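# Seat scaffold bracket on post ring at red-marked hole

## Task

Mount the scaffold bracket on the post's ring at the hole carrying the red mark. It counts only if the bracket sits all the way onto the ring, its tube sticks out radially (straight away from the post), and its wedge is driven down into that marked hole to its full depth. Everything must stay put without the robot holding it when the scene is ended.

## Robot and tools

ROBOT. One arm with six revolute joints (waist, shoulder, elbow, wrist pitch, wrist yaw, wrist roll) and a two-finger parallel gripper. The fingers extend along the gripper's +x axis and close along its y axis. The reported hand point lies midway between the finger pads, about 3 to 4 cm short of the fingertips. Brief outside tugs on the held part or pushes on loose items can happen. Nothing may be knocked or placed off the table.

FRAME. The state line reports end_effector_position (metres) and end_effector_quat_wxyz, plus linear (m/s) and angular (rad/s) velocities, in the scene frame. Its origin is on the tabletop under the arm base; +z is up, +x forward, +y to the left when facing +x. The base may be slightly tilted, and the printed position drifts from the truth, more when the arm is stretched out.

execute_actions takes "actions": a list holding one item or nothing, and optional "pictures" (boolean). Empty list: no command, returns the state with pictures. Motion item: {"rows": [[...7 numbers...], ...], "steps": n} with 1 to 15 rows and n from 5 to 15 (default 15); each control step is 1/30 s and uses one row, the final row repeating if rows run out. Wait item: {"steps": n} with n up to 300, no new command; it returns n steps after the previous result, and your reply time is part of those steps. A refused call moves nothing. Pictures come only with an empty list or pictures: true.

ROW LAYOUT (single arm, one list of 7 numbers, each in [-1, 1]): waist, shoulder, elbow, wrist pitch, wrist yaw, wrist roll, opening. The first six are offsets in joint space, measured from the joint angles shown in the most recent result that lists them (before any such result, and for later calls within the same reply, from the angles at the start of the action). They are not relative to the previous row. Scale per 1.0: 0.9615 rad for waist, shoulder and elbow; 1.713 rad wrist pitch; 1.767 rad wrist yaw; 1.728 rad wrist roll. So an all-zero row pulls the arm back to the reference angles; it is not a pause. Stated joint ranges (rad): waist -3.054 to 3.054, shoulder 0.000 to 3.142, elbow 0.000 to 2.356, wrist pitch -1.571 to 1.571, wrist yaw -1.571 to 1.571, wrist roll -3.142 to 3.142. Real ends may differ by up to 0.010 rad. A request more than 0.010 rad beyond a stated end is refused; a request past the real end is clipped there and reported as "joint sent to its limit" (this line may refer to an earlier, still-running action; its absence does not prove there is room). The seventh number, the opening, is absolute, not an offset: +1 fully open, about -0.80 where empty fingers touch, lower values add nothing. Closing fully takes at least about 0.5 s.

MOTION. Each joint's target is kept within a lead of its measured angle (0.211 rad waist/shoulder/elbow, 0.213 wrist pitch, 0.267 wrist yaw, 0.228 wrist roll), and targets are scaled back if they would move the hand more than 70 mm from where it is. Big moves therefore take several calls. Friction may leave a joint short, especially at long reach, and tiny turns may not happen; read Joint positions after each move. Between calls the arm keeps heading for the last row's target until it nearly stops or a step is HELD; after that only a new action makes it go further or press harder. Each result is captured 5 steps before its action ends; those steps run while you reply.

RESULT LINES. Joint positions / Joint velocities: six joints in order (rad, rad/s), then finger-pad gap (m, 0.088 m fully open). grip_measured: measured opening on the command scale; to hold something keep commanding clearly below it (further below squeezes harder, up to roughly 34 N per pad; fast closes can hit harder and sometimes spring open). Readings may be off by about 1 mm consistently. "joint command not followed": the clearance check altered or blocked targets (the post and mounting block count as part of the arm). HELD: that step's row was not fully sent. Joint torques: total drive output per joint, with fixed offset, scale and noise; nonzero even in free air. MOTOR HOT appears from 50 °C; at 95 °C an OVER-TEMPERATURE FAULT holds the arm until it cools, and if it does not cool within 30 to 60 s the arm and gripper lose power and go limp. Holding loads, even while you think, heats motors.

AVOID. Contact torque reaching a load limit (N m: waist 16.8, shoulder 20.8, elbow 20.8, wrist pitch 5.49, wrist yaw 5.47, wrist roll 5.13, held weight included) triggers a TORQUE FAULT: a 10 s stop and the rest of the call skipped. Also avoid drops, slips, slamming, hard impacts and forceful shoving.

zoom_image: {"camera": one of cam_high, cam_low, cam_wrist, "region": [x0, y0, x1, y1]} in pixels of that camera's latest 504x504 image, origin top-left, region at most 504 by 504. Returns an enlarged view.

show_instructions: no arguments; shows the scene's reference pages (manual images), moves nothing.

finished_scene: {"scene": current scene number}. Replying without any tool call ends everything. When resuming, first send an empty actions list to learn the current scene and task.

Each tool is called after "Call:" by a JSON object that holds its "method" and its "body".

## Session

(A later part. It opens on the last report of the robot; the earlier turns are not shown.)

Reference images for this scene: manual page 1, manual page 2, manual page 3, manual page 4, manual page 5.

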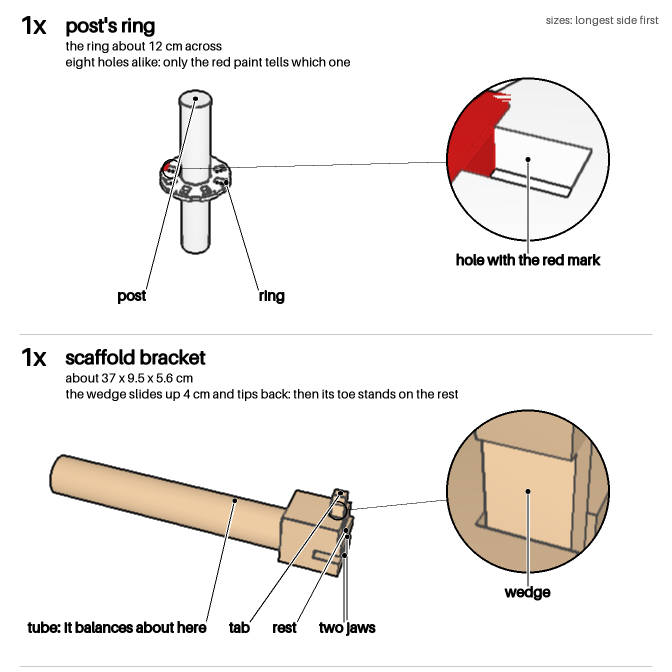

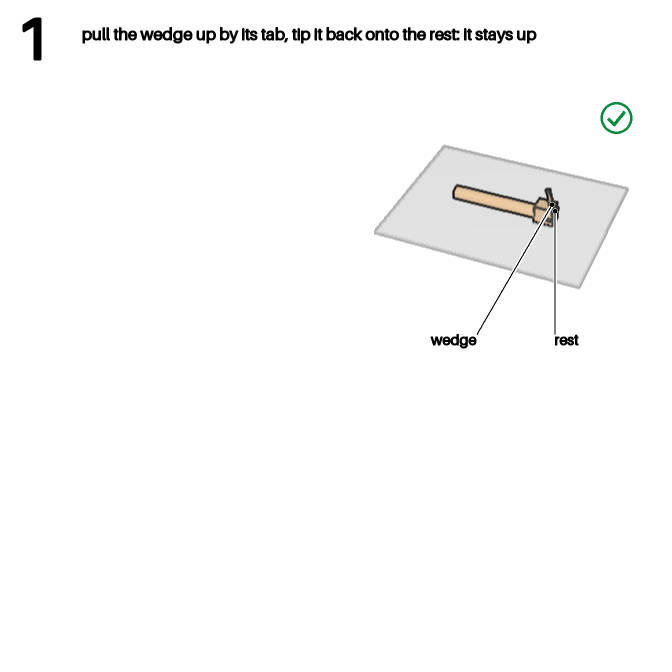

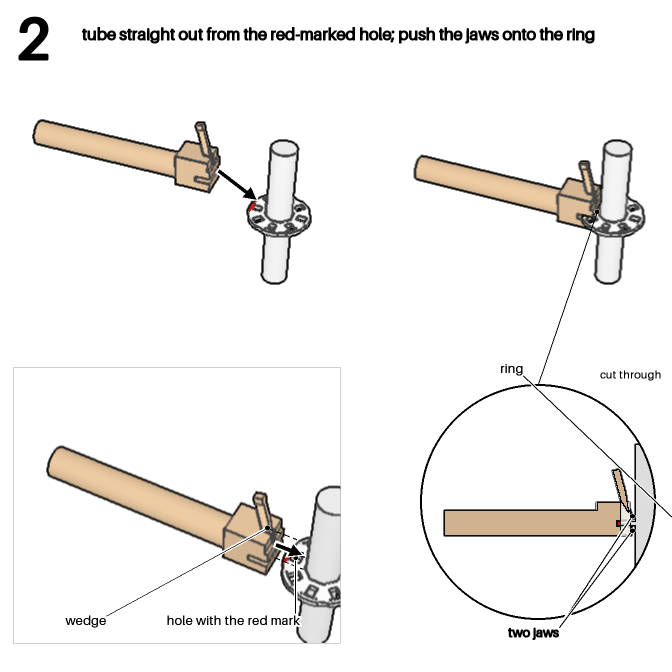

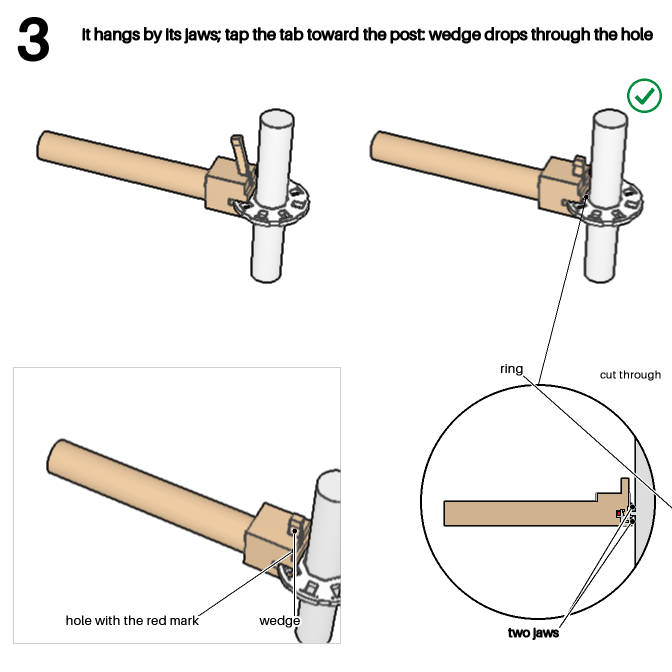

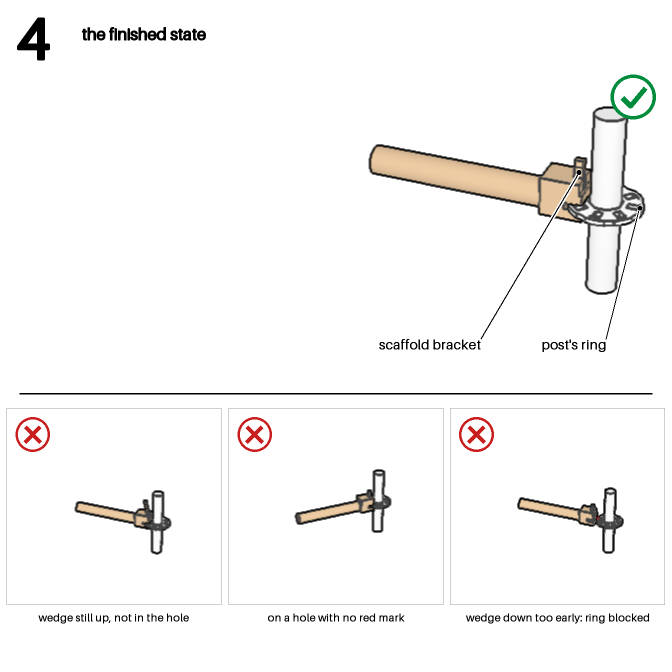

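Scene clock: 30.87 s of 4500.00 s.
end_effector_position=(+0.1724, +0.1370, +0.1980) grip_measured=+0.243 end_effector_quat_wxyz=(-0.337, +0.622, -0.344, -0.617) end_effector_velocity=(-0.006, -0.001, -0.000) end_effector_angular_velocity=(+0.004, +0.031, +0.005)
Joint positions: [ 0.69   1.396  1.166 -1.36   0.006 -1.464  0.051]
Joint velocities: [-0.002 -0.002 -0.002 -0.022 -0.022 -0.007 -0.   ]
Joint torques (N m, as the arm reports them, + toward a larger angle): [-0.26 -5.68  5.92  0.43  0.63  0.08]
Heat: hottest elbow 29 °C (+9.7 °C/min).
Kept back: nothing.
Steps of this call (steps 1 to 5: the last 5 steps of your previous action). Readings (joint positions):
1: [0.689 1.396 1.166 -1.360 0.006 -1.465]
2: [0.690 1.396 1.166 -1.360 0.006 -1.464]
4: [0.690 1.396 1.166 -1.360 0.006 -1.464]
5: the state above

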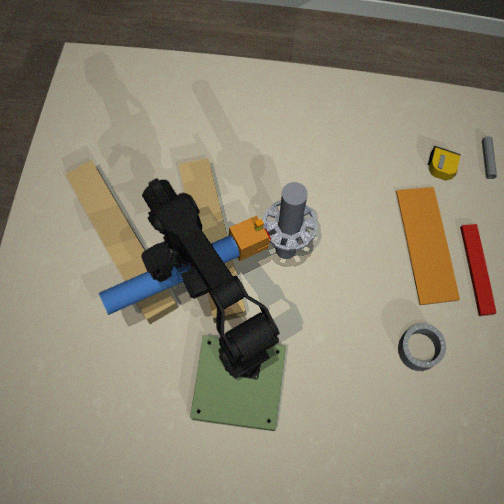

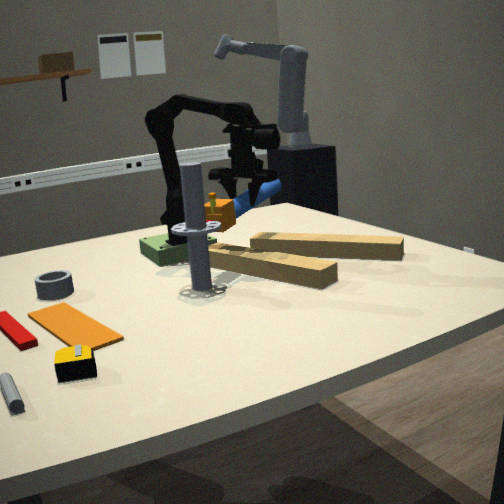

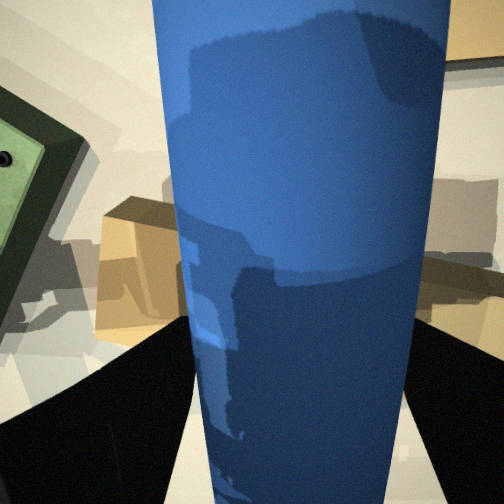

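Call:
{"method": "zoom_image", "body": {"camera": "cam_low", "region": [195, 185, 245, 235]}}

Call:
{"method": "zoom_image", "body": {"camera": "cam_high", "region": [215, 195, 295, 275]}}

Region (195, 185, 245, 235) of cam_low's 504x504 image, scaled by 10.080, with more detail than that image has.

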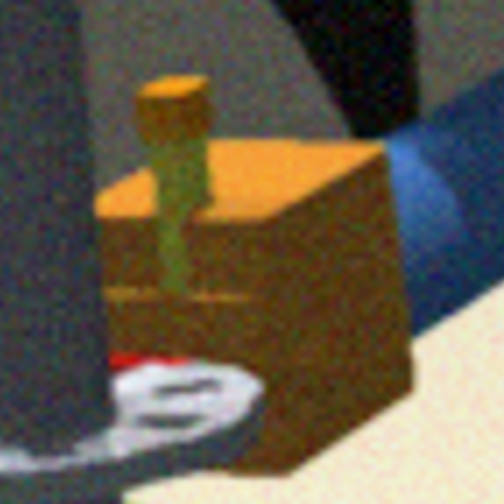

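Region (215, 195, 295, 275) of cam_high's 504x504 image, scaled by 6.300, with more detail than that image has.

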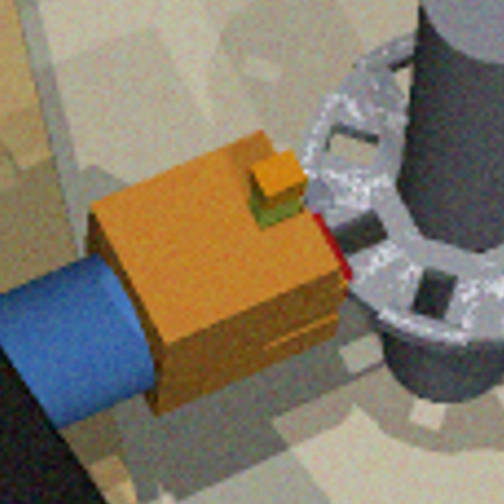

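Call:
{"method": "execute_actions", "body": {"actions": [{"rows":[[0.062,-0.008,0.015,0,0.004,0.04,-0.7]],"steps":14}]}}

Call:
{"method": "execute_actions", "body": {"actions": [], "pictures": true}}

Call:
{"method": "zoom_image", "body": {"camera": "cam_low", "region": [170, 180, 250, 250]}}

Call:
{"method": "zoom_image", "body": {"camera": "cam_high", "region": [215, 195, 295, 275]}}

Scene clock: 33.17 s of 4500.00 s.
end_effector_position=(+0.1645, +0.1464, +0.1980) grip_measured=+0.243 end_effector_quat_wxyz=(-0.339, +0.622, -0.347, -0.615) end_effector_velocity=(+0.001, +0.001, -0.001) end_effector_angular_velocity=(+0.007, +0.003, -0.010)
Joint positions: [ 0.747  1.396  1.166 -1.36   0.009 -1.4    0.051]
Joint velocities: [-0.002  0.002 -0.002  0.007 -0.007  0.007  0.   ]
Joint torques (N m, as the arm reports them, + toward a larger angle): [ 0.18 -5.67  5.94  0.44  0.08  0.05]
Heat: hottest elbow 29 °C (+9.0 °C/min).
Steps of this call (steps 1 to 15: the robot went on to your last target; steps 16 to 60: nothing new was sent; steps 61 to 69: the first 9 steps of this action). Readings (joint positions):
61: [0.697 1.396 1.166 -1.360 0.014 -1.450]
62: [0.710 1.396 1.166 -1.360 0.018 -1.429]
64: [0.733 1.396 1.166 -1.360 0.013 -1.413]
68: [0.747 1.396 1.166 -1.360 0.009 -1.401]
69: the state above

Scene clock: 33.33 s of 4500.00 s.
end_effector_position=(+0.1645, +0.1464, +0.1980) grip_measured=+0.243 end_effector_quat_wxyz=(-0.339, +0.622, -0.347, -0.615) end_effector_velocity=(-0.002, -0.001, -0.000) end_effector_angular_velocity=(+0.001, +0.010, +0.005)
Joint positions: [ 0.747  1.396  1.166 -1.36   0.009 -1.398  0.051]
Joint velocities: [-0.002 -0.002 -0.002 -0.007 -0.007 -0.007 -0.   ]
Joint torques (N m, as the arm reports them, + toward a larger angle): [ 0.16 -5.75  5.86  0.43  0.07  0.06]
Heat: hottest elbow 29 °C (+9.0 °C/min).
Kept back: nothing.
Steps of this call (steps 1 to 5: the last 5 steps of your previous action). Readings (joint positions):
1: [0.747 1.396 1.166 -1.360 0.009 -1.399]
2: [0.747 1.396 1.166 -1.360 0.009 -1.398]
4: [0.747 1.396 1.166 -1.360 0.009 -1.398]
5: the state above

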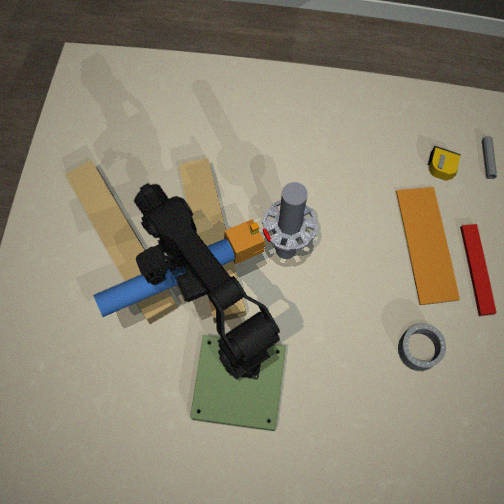

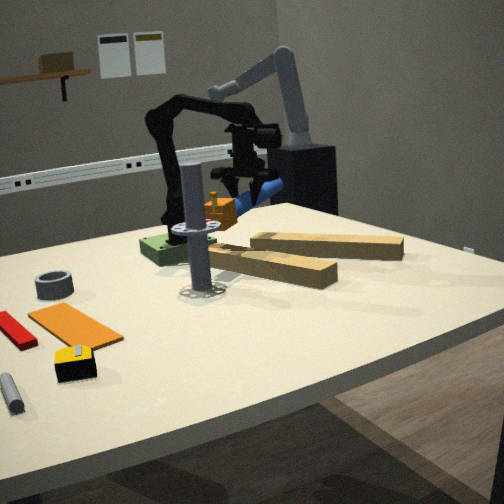

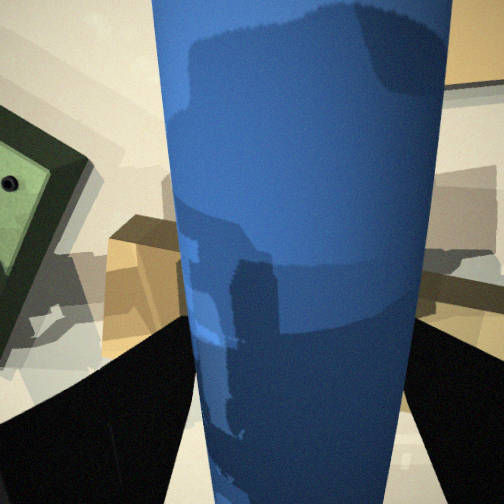

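Region (170, 180, 250, 250) of cam_low's 504x504 image, scaled by 6.300, with more detail than that image has; it fills the top 441 rows of this view, and the rest is white.

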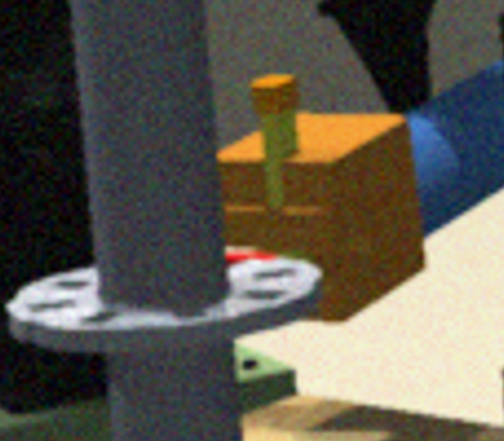

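Region (215, 195, 295, 275) of cam_high's 504x504 image, scaled by 6.300, with more detail than that image has.

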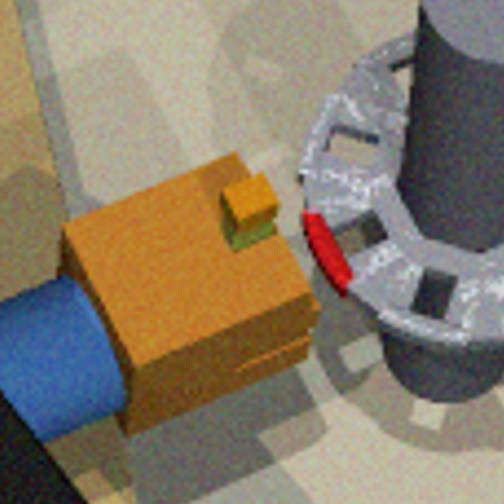

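Call:
{"method": "execute_actions", "body": {"actions": [{"rows":[[0.01,-0.008,0.015,0,0.022,0.006,-1.0]],"steps":14}]}}

Call:
{"method": "execute_actions", "body": {"actions": [], "pictures": true}}

Call:
{"method": "zoom_image", "body": {"camera": "cam_low", "region": [170, 180, 250, 250]}}

Scene clock: 34.13 s of 4500.00 s.
end_effector_position=(+0.1665, +0.1442, +0.1981) grip_measured=+0.243 end_effector_quat_wxyz=(-0.336, +0.631, -0.351, -0.605) end_effector_velocity=(-0.004, -0.004, -0.000) end_effector_angular_velocity=(-0.020, +0.012, +0.010)
Joint positions: [ 0.754  1.396  1.166 -1.36   0.038 -1.39   0.051]
Joint velocities: [ 0.002 -0.002 -0.002 -0.022  0.007 -0.007 -0.   ]
Joint torques (N m, as the arm reports them, + toward a larger angle): [ 0.18 -5.77  5.92  0.45  0.29  0.04]
Heat: hottest elbow 29 °C (+8.8 °C/min).
Steps of this call (steps 1 to 15: the robot went on to your last target; steps 16 to 24: the first 9 steps of this action). Readings (joint positions):
16: [0.748 1.396 1.166 -1.360 0.012 -1.395]
17: [0.751 1.396 1.166 -1.360 0.020 -1.393]
19: [0.752 1.396 1.166 -1.360 0.032 -1.392]
23: [0.754 1.396 1.166 -1.360 0.037 -1.390]
24: the state above

Scene clock: 34.30 s of 4500.00 s.
end_effector_position=(+0.1665, +0.1442, +0.1981) grip_measured=+0.243 end_effector_quat_wxyz=(-0.336, +0.631, -0.351, -0.604) end_effector_velocity=(-0.002, -0.001, -0.000) end_effector_angular_velocity=(+0.000, +0.011, +0.019)
Joint positions: [ 0.754  1.396  1.166 -1.36   0.038 -1.389  0.051]
Joint velocities: [-0.002 -0.002 -0.002 -0.007 -0.007 -0.022 -0.   ]
Joint torques (N m, as the arm reports them, + toward a larger angle): [ 0.19 -5.73  5.97  0.44  0.3   0.06]
Heat: hottest elbow 29 °C (+8.7 °C/min).
Kept back: nothing.
Steps of this call (steps 1 to 5: the last 5 steps of your previous action). Readings (joint positions):
1: [0.754 1.396 1.166 -1.360 0.038 -1.390]
2: [0.754 1.396 1.166 -1.360 0.038 -1.390]
4: [0.754 1.396 1.166 -1.360 0.038 -1.390]
5: the state above

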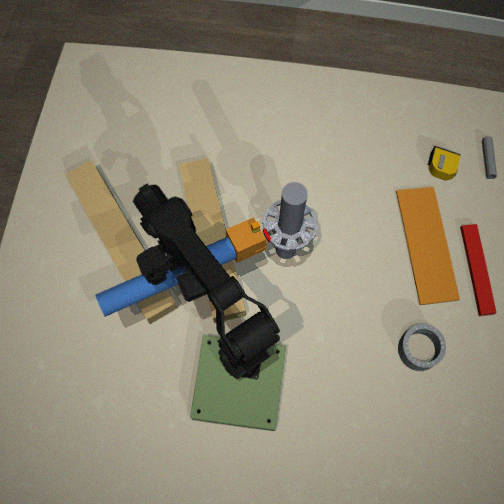

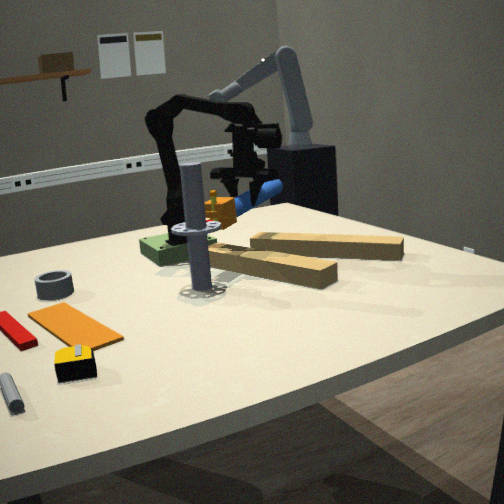

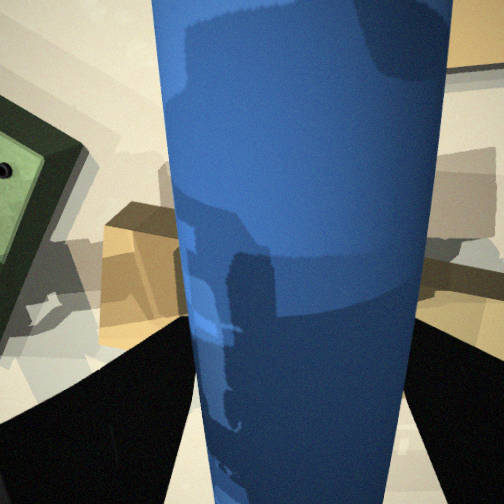

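Region (170, 180, 250, 250) of cam_low's 504x504 image, scaled by 6.300, with more detail than that image has; it fills the top 441 rows of this view, and the rest is white.

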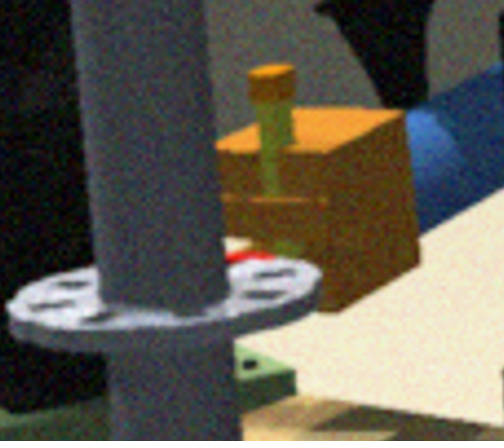

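Call:
{"method": "execute_actions", "body": {"actions": [{"rows":[[-0.07,-0.012,0.015,0,0.006,-0.038,-1.0]],"steps":14}]}}

Call:
{"method": "execute_actions", "body": {"actions": [], "pictures": true}}

Call:
{"method": "zoom_image", "body": {"camera": "cam_low", "region": [170, 180, 250, 250]}}

Call:
{"method": "zoom_image", "body": {"camera": "cam_high", "region": [215, 195, 295, 275]}}

Scene clock: 34.87 s of 4500.00 s.
end_effector_position=(+0.1725, +0.1369, +0.1985) grip_measured=+0.243 end_effector_quat_wxyz=(-0.336, +0.628, -0.348, -0.610) end_effector_velocity=(-0.004, -0.004, -0.000) end_effector_angular_velocity=(-0.008, +0.022, -0.000)
Joint positions: [ 0.703  1.395  1.166 -1.36   0.026 -1.445  0.051]
Joint velocities: [-0.007 -0.002 -0.002 -0.022 -0.007 -0.007 -0.   ]
Joint torques (N m, as the arm reports them, + toward a larger angle): [-1.68 -6.08  5.8   0.46  0.9  -0.26]
Heat: hottest elbow 29 °C (+8.6 °C/min).
Steps of this call (steps 1 to 8: the robot went on to your last target; steps 9 to 17: the first 9 steps of this action). Readings (joint positions):
9: [0.748 1.396 1.166 -1.360 0.036 -1.401]
10: [0.733 1.396 1.166 -1.360 0.035 -1.420]
12: [0.708 1.396 1.166 -1.359 0.032 -1.436]
16: [0.703 1.395 1.166 -1.360 0.026 -1.445]
17: the state above

Scene clock: 35.03 s of 4500.00 s.
end_effector_position=(+0.1725, +0.1369, +0.1985) grip_measured=+0.243 end_effector_quat_wxyz=(-0.336, +0.628, -0.348, -0.610) end_effector_velocity=(-0.004, -0.003, -0.001) end_effector_angular_velocity=(-0.011, +0.026, +0.005)
Joint positions: [ 0.702  1.395  1.166 -1.36   0.026 -1.445  0.051]
Joint velocities: [-0.002  0.002 -0.002 -0.022 -0.007 -0.007 -0.   ]
Joint torques (N m, as the arm reports them, + toward a larger angle): [-1.67 -6.07  5.87  0.48  0.89 -0.3 ]
Heat: hottest elbow 29 °C (+8.6 °C/min).
Kept back: nothing.
Steps of this call (steps 1 to 5: the last 5 steps of your previous action). Readings (joint positions):
1: [0.703 1.395 1.166 -1.360 0.026 -1.445]
2: [0.703 1.395 1.166 -1.360 0.026 -1.445]
4: [0.702 1.395 1.166 -1.360 0.026 -1.445]
5: the state above

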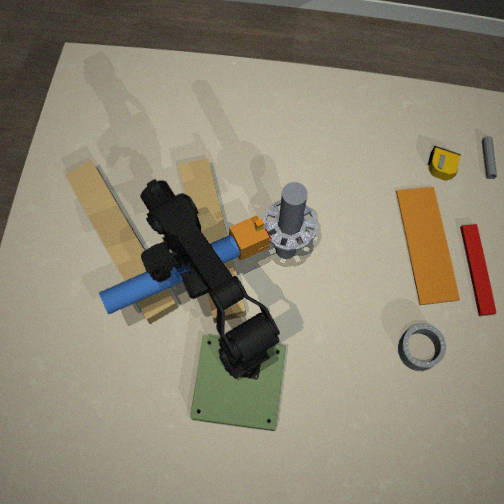

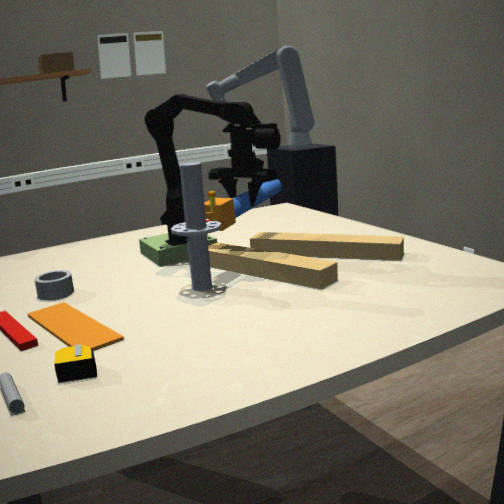

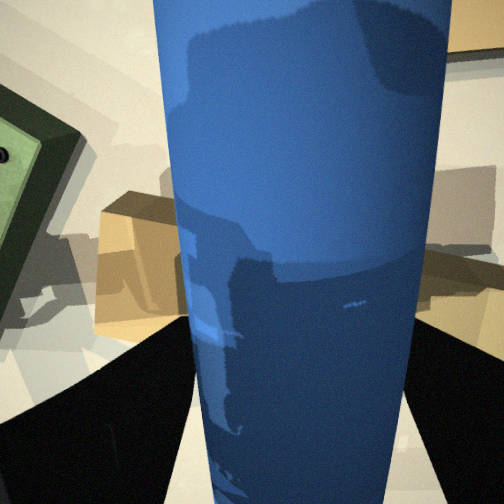

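Region (170, 180, 250, 250) of cam_low's 504x504 image, scaled by 6.300, with more detail than that image has; it fills the top 441 rows of this view, and the rest is white.

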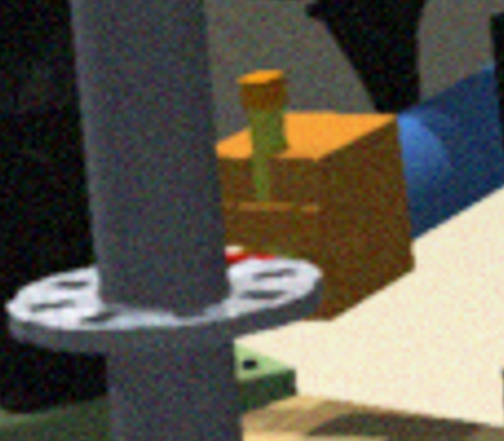

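Region (215, 195, 295, 275) of cam_high's 504x504 image, scaled by 6.300, with more detail than that image has.

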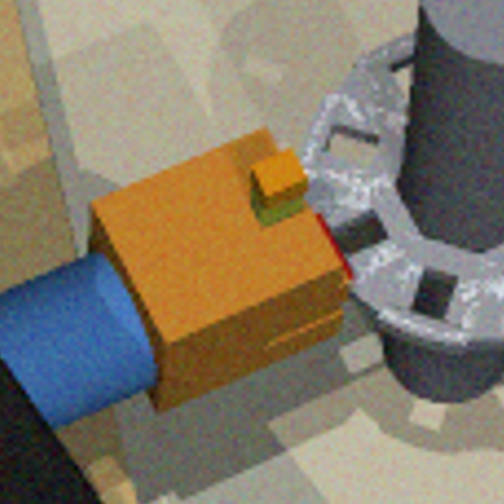

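Call:
{"method": "execute_actions", "body": {"actions": [{"rows":[[-0.03,-0.012,0.015,0,0.011,-0.004,-1.0],[-0.03,-0.012,0.015,0,0.010,-0.004,-1.0],[-0.03,-0.012,0.015,0,0.009,-0.004,-1.0],[-0.03,-0.012,0.015,0,0.008,-0.004,-1.0],[-0.03,-0.012,0.015,0,0.007,-0.004,-1.0],[-0.03,-0.012,0.015,0,0.006,-0.004,-1.0],[-0.03,-0.012,0.015,0,0.005,-0.004,-1.0],[-0.03,-0.012,0.015,0,0.004,-0.004,-1.0],[-0.03,-0.012,0.015,0,0.003,-0.004,-1.0],[-0.03,-0.012,0.015,0,0.002,-0.004,-1.0],[-0.03,-0.012,0.015,0,0.001,-0.004,-1.0],[-0.03,-0.012,0.015,0,0.0,-0.004,-1.0]],"steps":15}]}}

Call:
{"method": "execute_actions", "body": {"actions": [], "pictures": true}}

Call:
{"method": "zoom_image", "body": {"camera": "cam_low", "region": [170, 180, 250, 250]}}

Scene clock: 35.90 s of 4500.00 s.
end_effector_position=(+0.1733, +0.1369, +0.1991) grip_measured=+0.242 end_effector_quat_wxyz=(-0.341, +0.623, -0.347, -0.613) end_effector_velocity=(+0.000, +0.001, -0.001) end_effector_angular_velocity=(+0.042, +0.031, -0.010)
Joint positions: [ 0.692  1.395  1.169 -1.36   0.013 -1.452  0.051]
Joint velocities: [-0.032  0.002 -0.002  0.007 -0.051 -0.022 -0.   ]
Joint torques (N m, as the arm reports them, + toward a larger angle): [-1.69 -6.13  5.71  0.39  0.7  -0.01]
Heat: hottest elbow 30 °C (+10.0 °C/min).
Steps of this call (steps 1 to 15: the robot went on to your last target; step 16: nothing new was sent; steps 17 to 26: the first 10 steps of this action). Readings (joint positions):
17: [0.701 1.395 1.166 -1.360 0.024 -1.447]
18: [0.699 1.395 1.167 -1.360 0.022 -1.448]
20: [0.697 1.395 1.168 -1.360 0.019 -1.449]
24: [0.694 1.395 1.168 -1.360 0.015 -1.451]
26: the state above

Scene clock: 36.07 s of 4500.00 s.
end_effector_position=(+0.1736, +0.1368, +0.1991) grip_measured=+0.242 end_effector_quat_wxyz=(-0.342, +0.622, -0.346, -0.614) end_effector_velocity=(-0.005, +0.001, -0.001) end_effector_angular_velocity=(+0.010, +0.023, -0.005)
Joint positions: [ 0.688  1.395  1.169 -1.359  0.009 -1.454  0.051]
Joint velocities: [ 0.002 -0.002 -0.007 -0.007 -0.022  0.007 -0.   ]
Joint torques (N m, as the arm reports them, + toward a larger angle): [-1.5  -6.1   5.74  0.35  0.61  0.03]
Heat: hottest elbow 30 °C (+10.0 °C/min).
Kept back: nothing.
Steps of this call (steps 1 to 5: the last 5 steps of your previous action). Readings (joint positions):
1: [0.691 1.395 1.169 -1.359 0.013 -1.452]
2: [0.690 1.395 1.169 -1.359 0.011 -1.453]
4: [0.688 1.395 1.169 -1.359 0.009 -1.454]
5: the state above

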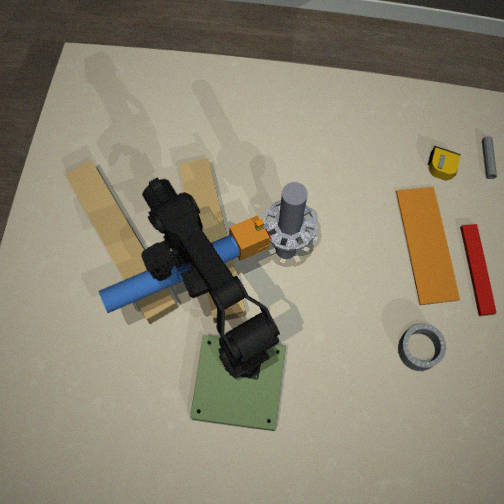

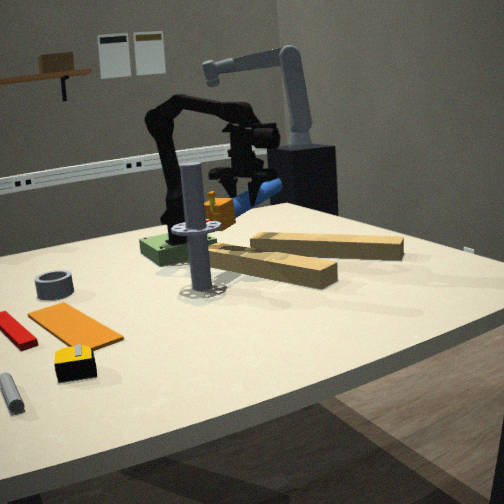

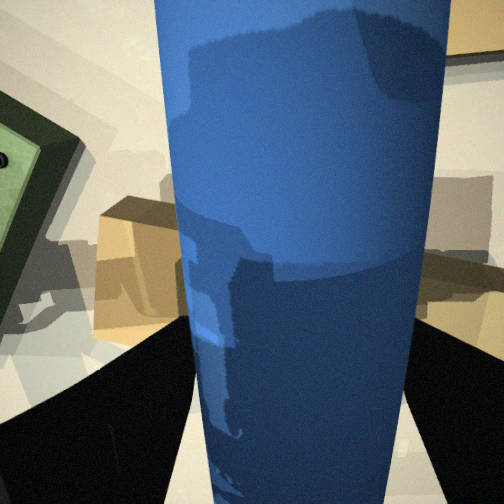

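Region (170, 180, 250, 250) of cam_low's 504x504 image, scaled by 6.300, with more detail than that image has; it fills the top 441 rows of this view, and the rest is white.

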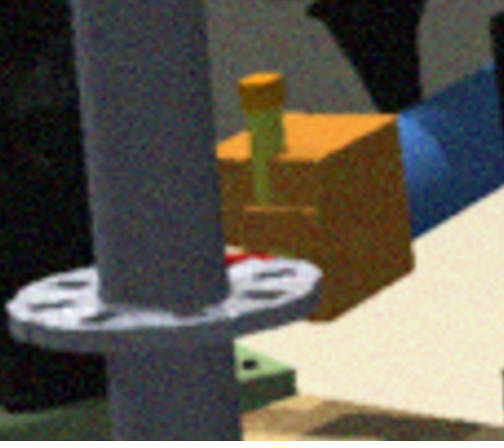

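Call:
{"method": "execute_actions", "body": {"actions": [{"rows":[[-0.03,-0.01,-0.012,0.01,0.025,-0.004,-1.0]],"steps":15}]}}

Call:
{"method": "execute_actions", "body": {"actions": [], "pictures": true}}

Call:
{"method": "zoom_image", "body": {"camera": "cam_low", "region": [170, 180, 250, 250]}}

Scene clock: 36.83 s of 4500.00 s.
end_effector_position=(+0.1742, +0.1373, +0.1971) grip_measured=+0.242 end_effector_quat_wxyz=(-0.345, +0.621, -0.346, -0.613) end_effector_velocity=(+0.002, -0.001, -0.000) end_effector_angular_velocity=(-0.001, -0.010, +0.005)
Joint positions: [ 0.686  1.394  1.16  -1.347  0.007 -1.452  0.051]
Joint velocities: [-0.002 -0.002 -0.002  0.007  0.007 -0.007 -0.   ]
Joint torques (N m, as the arm reports them, + toward a larger angle): [-2.8  -5.91  4.22  0.74  1.86 -0.28]
Heat: hottest elbow 30 °C (+9.8 °C/min).
Steps of this call (steps 1 to 13: the robot went on to your last target; steps 14 to 23: the first 10 steps of this action). Readings (joint positions):
14: [0.688 1.395 1.168 -1.358 0.009 -1.454]
15: [0.687 1.395 1.167 -1.356 0.008 -1.453]
17: [0.686 1.394 1.164 -1.351 0.007 -1.452]
21: [0.686 1.394 1.161 -1.347 0.007 -1.452]
23: the state above

Scene clock: 37.00 s of 4500.00 s.
end_effector_position=(+0.1743, +0.1374, +0.1970) grip_measured=+0.242 end_effector_quat_wxyz=(-0.345, +0.621, -0.346, -0.613) end_effector_velocity=(-0.001, +0.003, -0.000) end_effector_angular_velocity=(+0.022, +0.008, -0.010)
Joint positions: [ 0.686  1.394  1.16  -1.346  0.007 -1.452  0.051]
Joint velocities: [-0.002 -0.002 -0.002  0.007 -0.022  0.007 -0.   ]
Joint torques (N m, as the arm reports them, + toward a larger angle): [-2.82 -5.87  4.34  0.76  1.89 -0.29]
Heat: hottest elbow 30 °C (+9.7 °C/min).
Kept back: nothing.
Steps of this call (steps 1 to 5: the last 5 steps of your previous action). Readings (joint positions):
1: [0.686 1.394 1.160 -1.346 0.007 -1.452]
2: [0.686 1.394 1.160 -1.346 0.007 -1.452]
4: [0.686 1.394 1.160 -1.346 0.007 -1.452]
5: the state above

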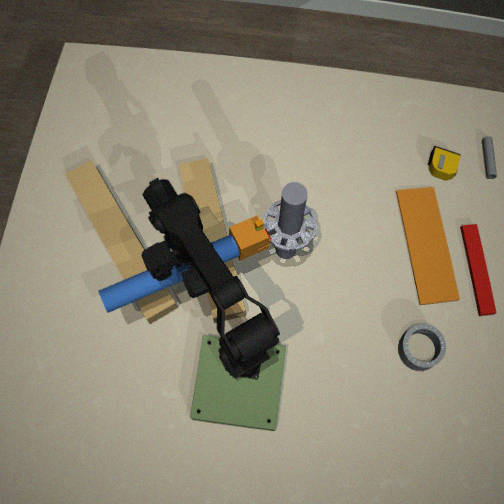

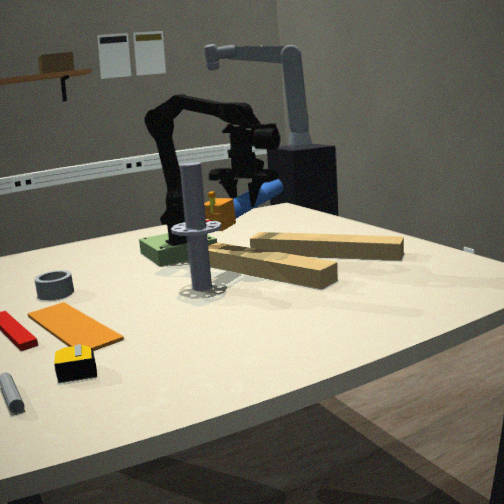

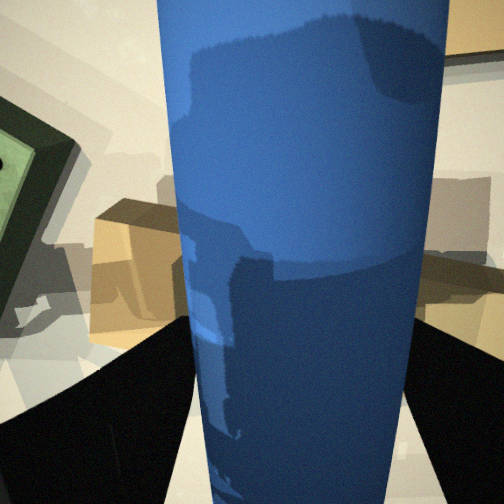

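Region (170, 180, 250, 250) of cam_low's 504x504 image, scaled by 6.300, with more detail than that image has; it fills the top 441 rows of this view, and the rest is white.

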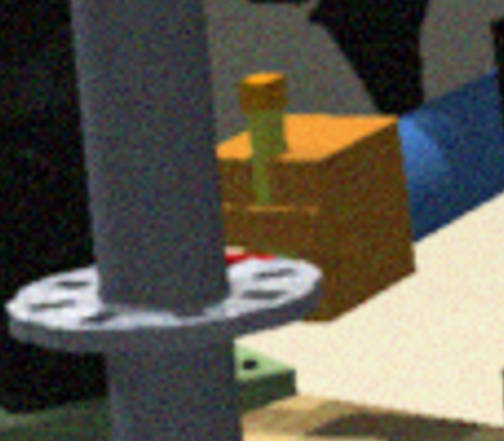

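Call:
{"method": "execute_actions", "body": {"actions": [{"rows":[[0.05,-0.01,0.01,0,0.012,0.035,-1.0]],"steps":12}]}}

Call:
{"method": "execute_actions", "body": {"actions": [{"rows":[[0.0,-0.01,0.045,-0.016,0.008,0.0,-1.0]],"steps":15}]}}

Call:
{"method": "execute_actions", "body": {"actions": [], "pictures": true}}

Call:
{"method": "zoom_image", "body": {"camera": "cam_low", "region": [170, 180, 250, 250]}}

Call:
{"method": "zoom_image", "body": {"camera": "cam_high", "region": [215, 195, 295, 275]}}

Scene clock: 37.97 s of 4500.00 s.
end_effector_position=(+0.1707, +0.1428, +0.1969) grip_measured=+0.241 end_effector_quat_wxyz=(-0.347, +0.626, -0.350, -0.604) end_effector_velocity=(-0.012, +0.012, -0.001) end_effector_angular_velocity=(+0.020, +0.032, +0.000)
Joint positions: [ 0.729  1.394  1.159 -1.342  0.027 -1.4    0.051]
Joint velocities: [ 0.051  0.002 -0.002 -0.007 -0.037  0.051 -0.   ]
Joint torques (N m, as the arm reports them, + toward a larger angle): [ 0.01 -6.04  5.43  0.23  0.04  0.05]
Heat: hottest elbow 30 °C (+9.5 °C/min).
Steps of this call (steps 1 to 15: the robot went on to your last target; steps 16 to 22: nothing new was sent; steps 23 to 29: the first 7 steps of this action). Readings (joint positions):
23: [0.692 1.394 1.159 -1.343 0.014 -1.445]
24: [0.703 1.394 1.159 -1.342 0.027 -1.430]
26: [0.718 1.394 1.159 -1.342 0.030 -1.410]
29: the state above

Scene clock: 38.47 s of 4500.00 s.
end_effector_position=(+0.1705, +0.1427, +0.2024) grip_measured=+0.241 end_effector_quat_wxyz=(-0.347, +0.627, -0.352, -0.603) end_effector_velocity=(-0.002, -0.004, +0.001) end_effector_angular_velocity=(-0.017, +0.008, +0.005)
Joint positions: [ 0.731  1.395  1.181 -1.365  0.031 -1.395  0.051]
Joint velocities: [-0.002 -0.002  0.002 -0.022  0.007 -0.007 -0.   ]
Joint torques (N m, as the arm reports them, + toward a larger angle): [-0.05 -5.94  6.55  0.18  0.25 -0.01]
Heat: hottest elbow 30 °C (+9.4 °C/min).
Steps of this call (steps 1 to 5: the last 5 steps of your previous action; steps 6 to 15: the first 10 steps of this action, its rows measured from where the robot was after step 5). Readings (joint positions):
5: [0.731 1.394 1.159 -1.342 0.026 -1.395]
6: [0.731 1.394 1.161 -1.345 0.026 -1.395]
7: [0.731 1.395 1.165 -1.353 0.026 -1.395]
9: [0.731 1.395 1.173 -1.363 0.028 -1.395]
13: [0.731 1.395 1.181 -1.364 0.030 -1.395]
15: the state above

Scene clock: 38.63 s of 4500.00 s.
end_effector_position=(+0.1705, +0.1426, +0.2024) grip_measured=+0.241 end_effector_quat_wxyz=(-0.346, +0.627, -0.352, -0.602) end_effector_velocity=(-0.000, +0.003, +0.001) end_effector_angular_velocity=(+0.025, +0.005, -0.010)
Joint positions: [ 0.731  1.395  1.181 -1.365  0.031 -1.395  0.051]
Joint velocities: [-0.002 -0.002  0.002  0.007 -0.022  0.007 -0.   ]
Joint torques (N m, as the arm reports them, + toward a larger angle): [-0.08 -6.06  6.47  0.16  0.28 -0.02]
Heat: hottest elbow 30 °C (+9.3 °C/min).
Kept back: nothing.
Steps of this call (steps 1 to 5: the last 5 steps of your previous action). Readings (joint positions):
1: [0.731 1.395 1.181 -1.365 0.031 -1.395]
2: [0.731 1.395 1.181 -1.365 0.031 -1.395]
4: [0.731 1.395 1.181 -1.365 0.031 -1.395]
5: the state above

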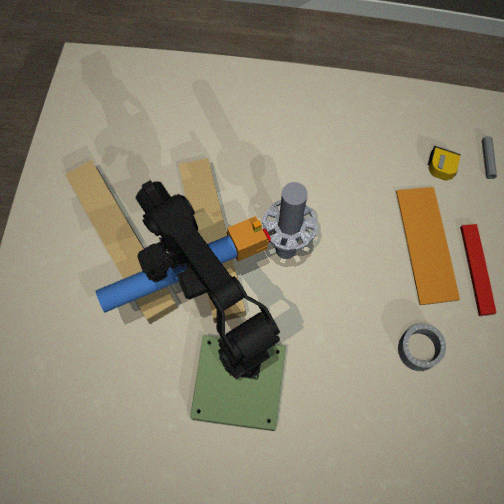

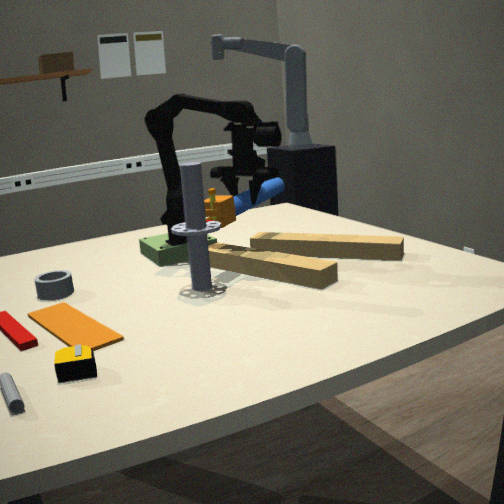

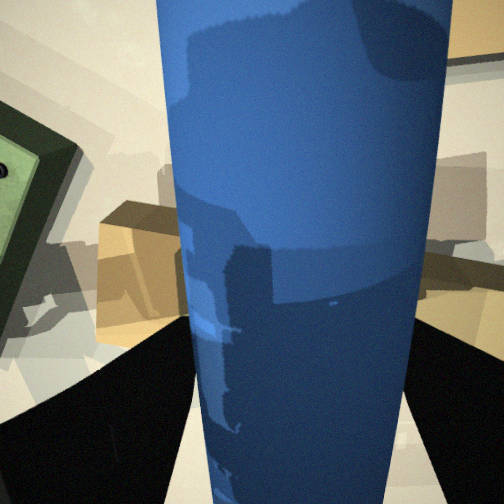

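Region (170, 180, 250, 250) of cam_low's 504x504 image, scaled by 6.300, with more detail than that image has; it fills the top 441 rows of this view, and the rest is white.

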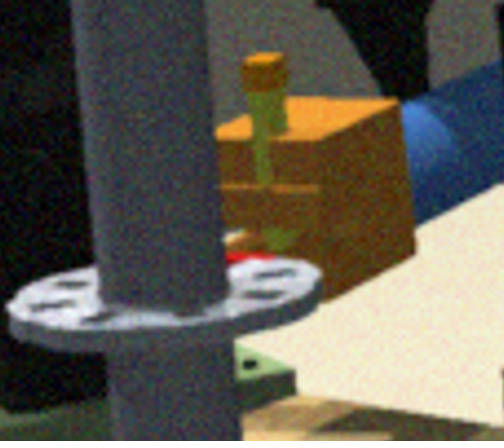

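Region (215, 195, 295, 275) of cam_high's 504x504 image, scaled by 6.300, with more detail than that image has.

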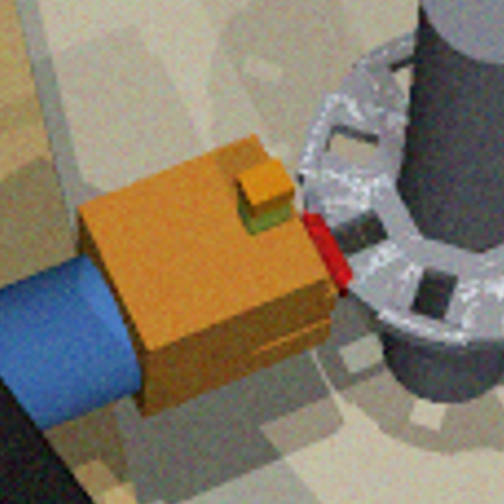

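Call:
{"method": "execute_actions", "body": {"actions": [{"rows":[[0.0,-0.01,-0.027,0.016,0.006,0.0,-1.0]],"steps":15}]}}

Call:
{"method": "execute_actions", "body": {"actions": [], "pictures": true}}

Call:
{"method": "zoom_image", "body": {"camera": "cam_low", "region": [170, 180, 250, 250]}}

Scene clock: 39.40 s of 4500.00 s.
end_effector_position=(+0.1699, +0.1417, +0.1948) grip_measured=+0.241 end_effector_quat_wxyz=(-0.344, +0.627, -0.353, -0.603) end_effector_velocity=(+0.003, +0.003, -0.000) end_effector_angular_velocity=(+0.020, -0.012, +0.005)
Joint positions: [ 0.731  1.394  1.151 -1.341  0.033 -1.395  0.051]
Joint velocities: [-0.002 -0.002 -0.002  0.022 -0.007 -0.007 -0.   ]
Joint torques (N m, as the arm reports them, + toward a larger angle): [-0.1  -5.89  4.98  0.56  0.28 -0.02]
Heat: hottest elbow 30 °C (+9.1 °C/min).
Steps of this call (steps 1 to 13: the robot went on to your last target; steps 14 to 23: the first 10 steps of this action). Readings (joint positions):
14: [0.731 1.395 1.178 -1.364 0.032 -1.395]
15: [0.731 1.394 1.173 -1.357 0.032 -1.395]
17: [0.731 1.394 1.161 -1.346 0.033 -1.395]
21: [0.731 1.394 1.151 -1.343 0.033 -1.395]
23: the state above

Scene clock: 39.57 s of 4500.00 s.
end_effector_position=(+0.1699, +0.1417, +0.1948) grip_measured=+0.241 end_effector_quat_wxyz=(-0.345, +0.627, -0.353, -0.602) end_effector_velocity=(-0.002, -0.001, -0.001) end_effector_angular_velocity=(-0.003, +0.014, +0.005)
Joint positions: [ 0.731  1.394  1.151 -1.34   0.033 -1.395  0.051]
Joint velocities: [-0.002  0.002 -0.002 -0.007 -0.007 -0.007  0.   ]
Joint torques (N m, as the arm reports them, + toward a larger angle): [-0.06 -5.88  5.01  0.59  0.26 -0.02]
Heat: hottest elbow 30 °C (+9.1 °C/min).
Kept back: nothing.
Steps of this call (steps 1 to 5: the last 5 steps of your previous action). Readings (joint positions):
1: [0.731 1.394 1.151 -1.340 0.033 -1.395]
2: [0.731 1.394 1.151 -1.340 0.033 -1.395]
4: [0.731 1.394 1.151 -1.340 0.033 -1.395]
5: the state above

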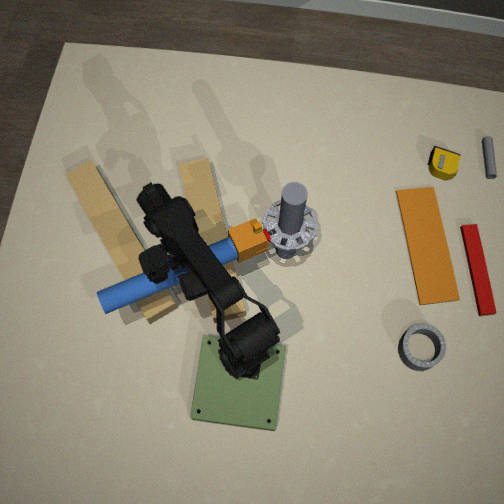

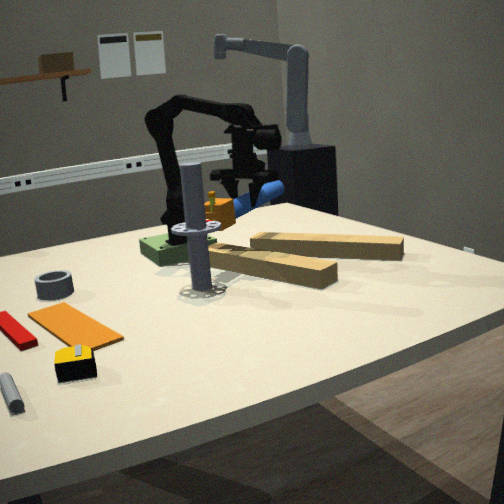

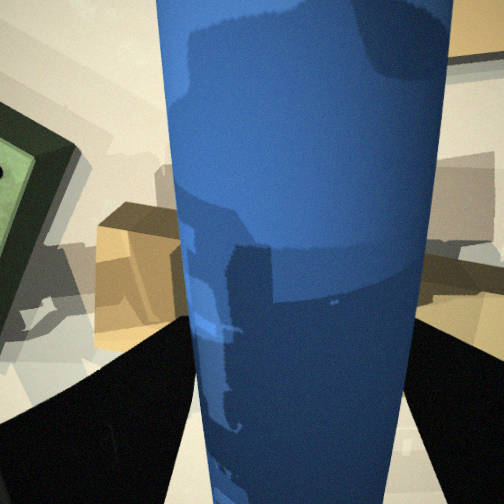

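Region (170, 180, 250, 250) of cam_low's 504x504 image, scaled by 6.300, with more detail than that image has; it fills the top 441 rows of this view, and the rest is white.

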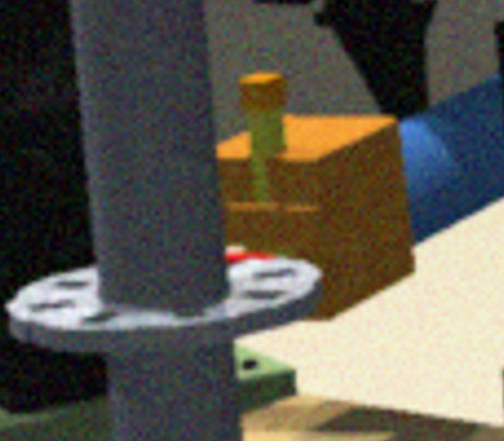

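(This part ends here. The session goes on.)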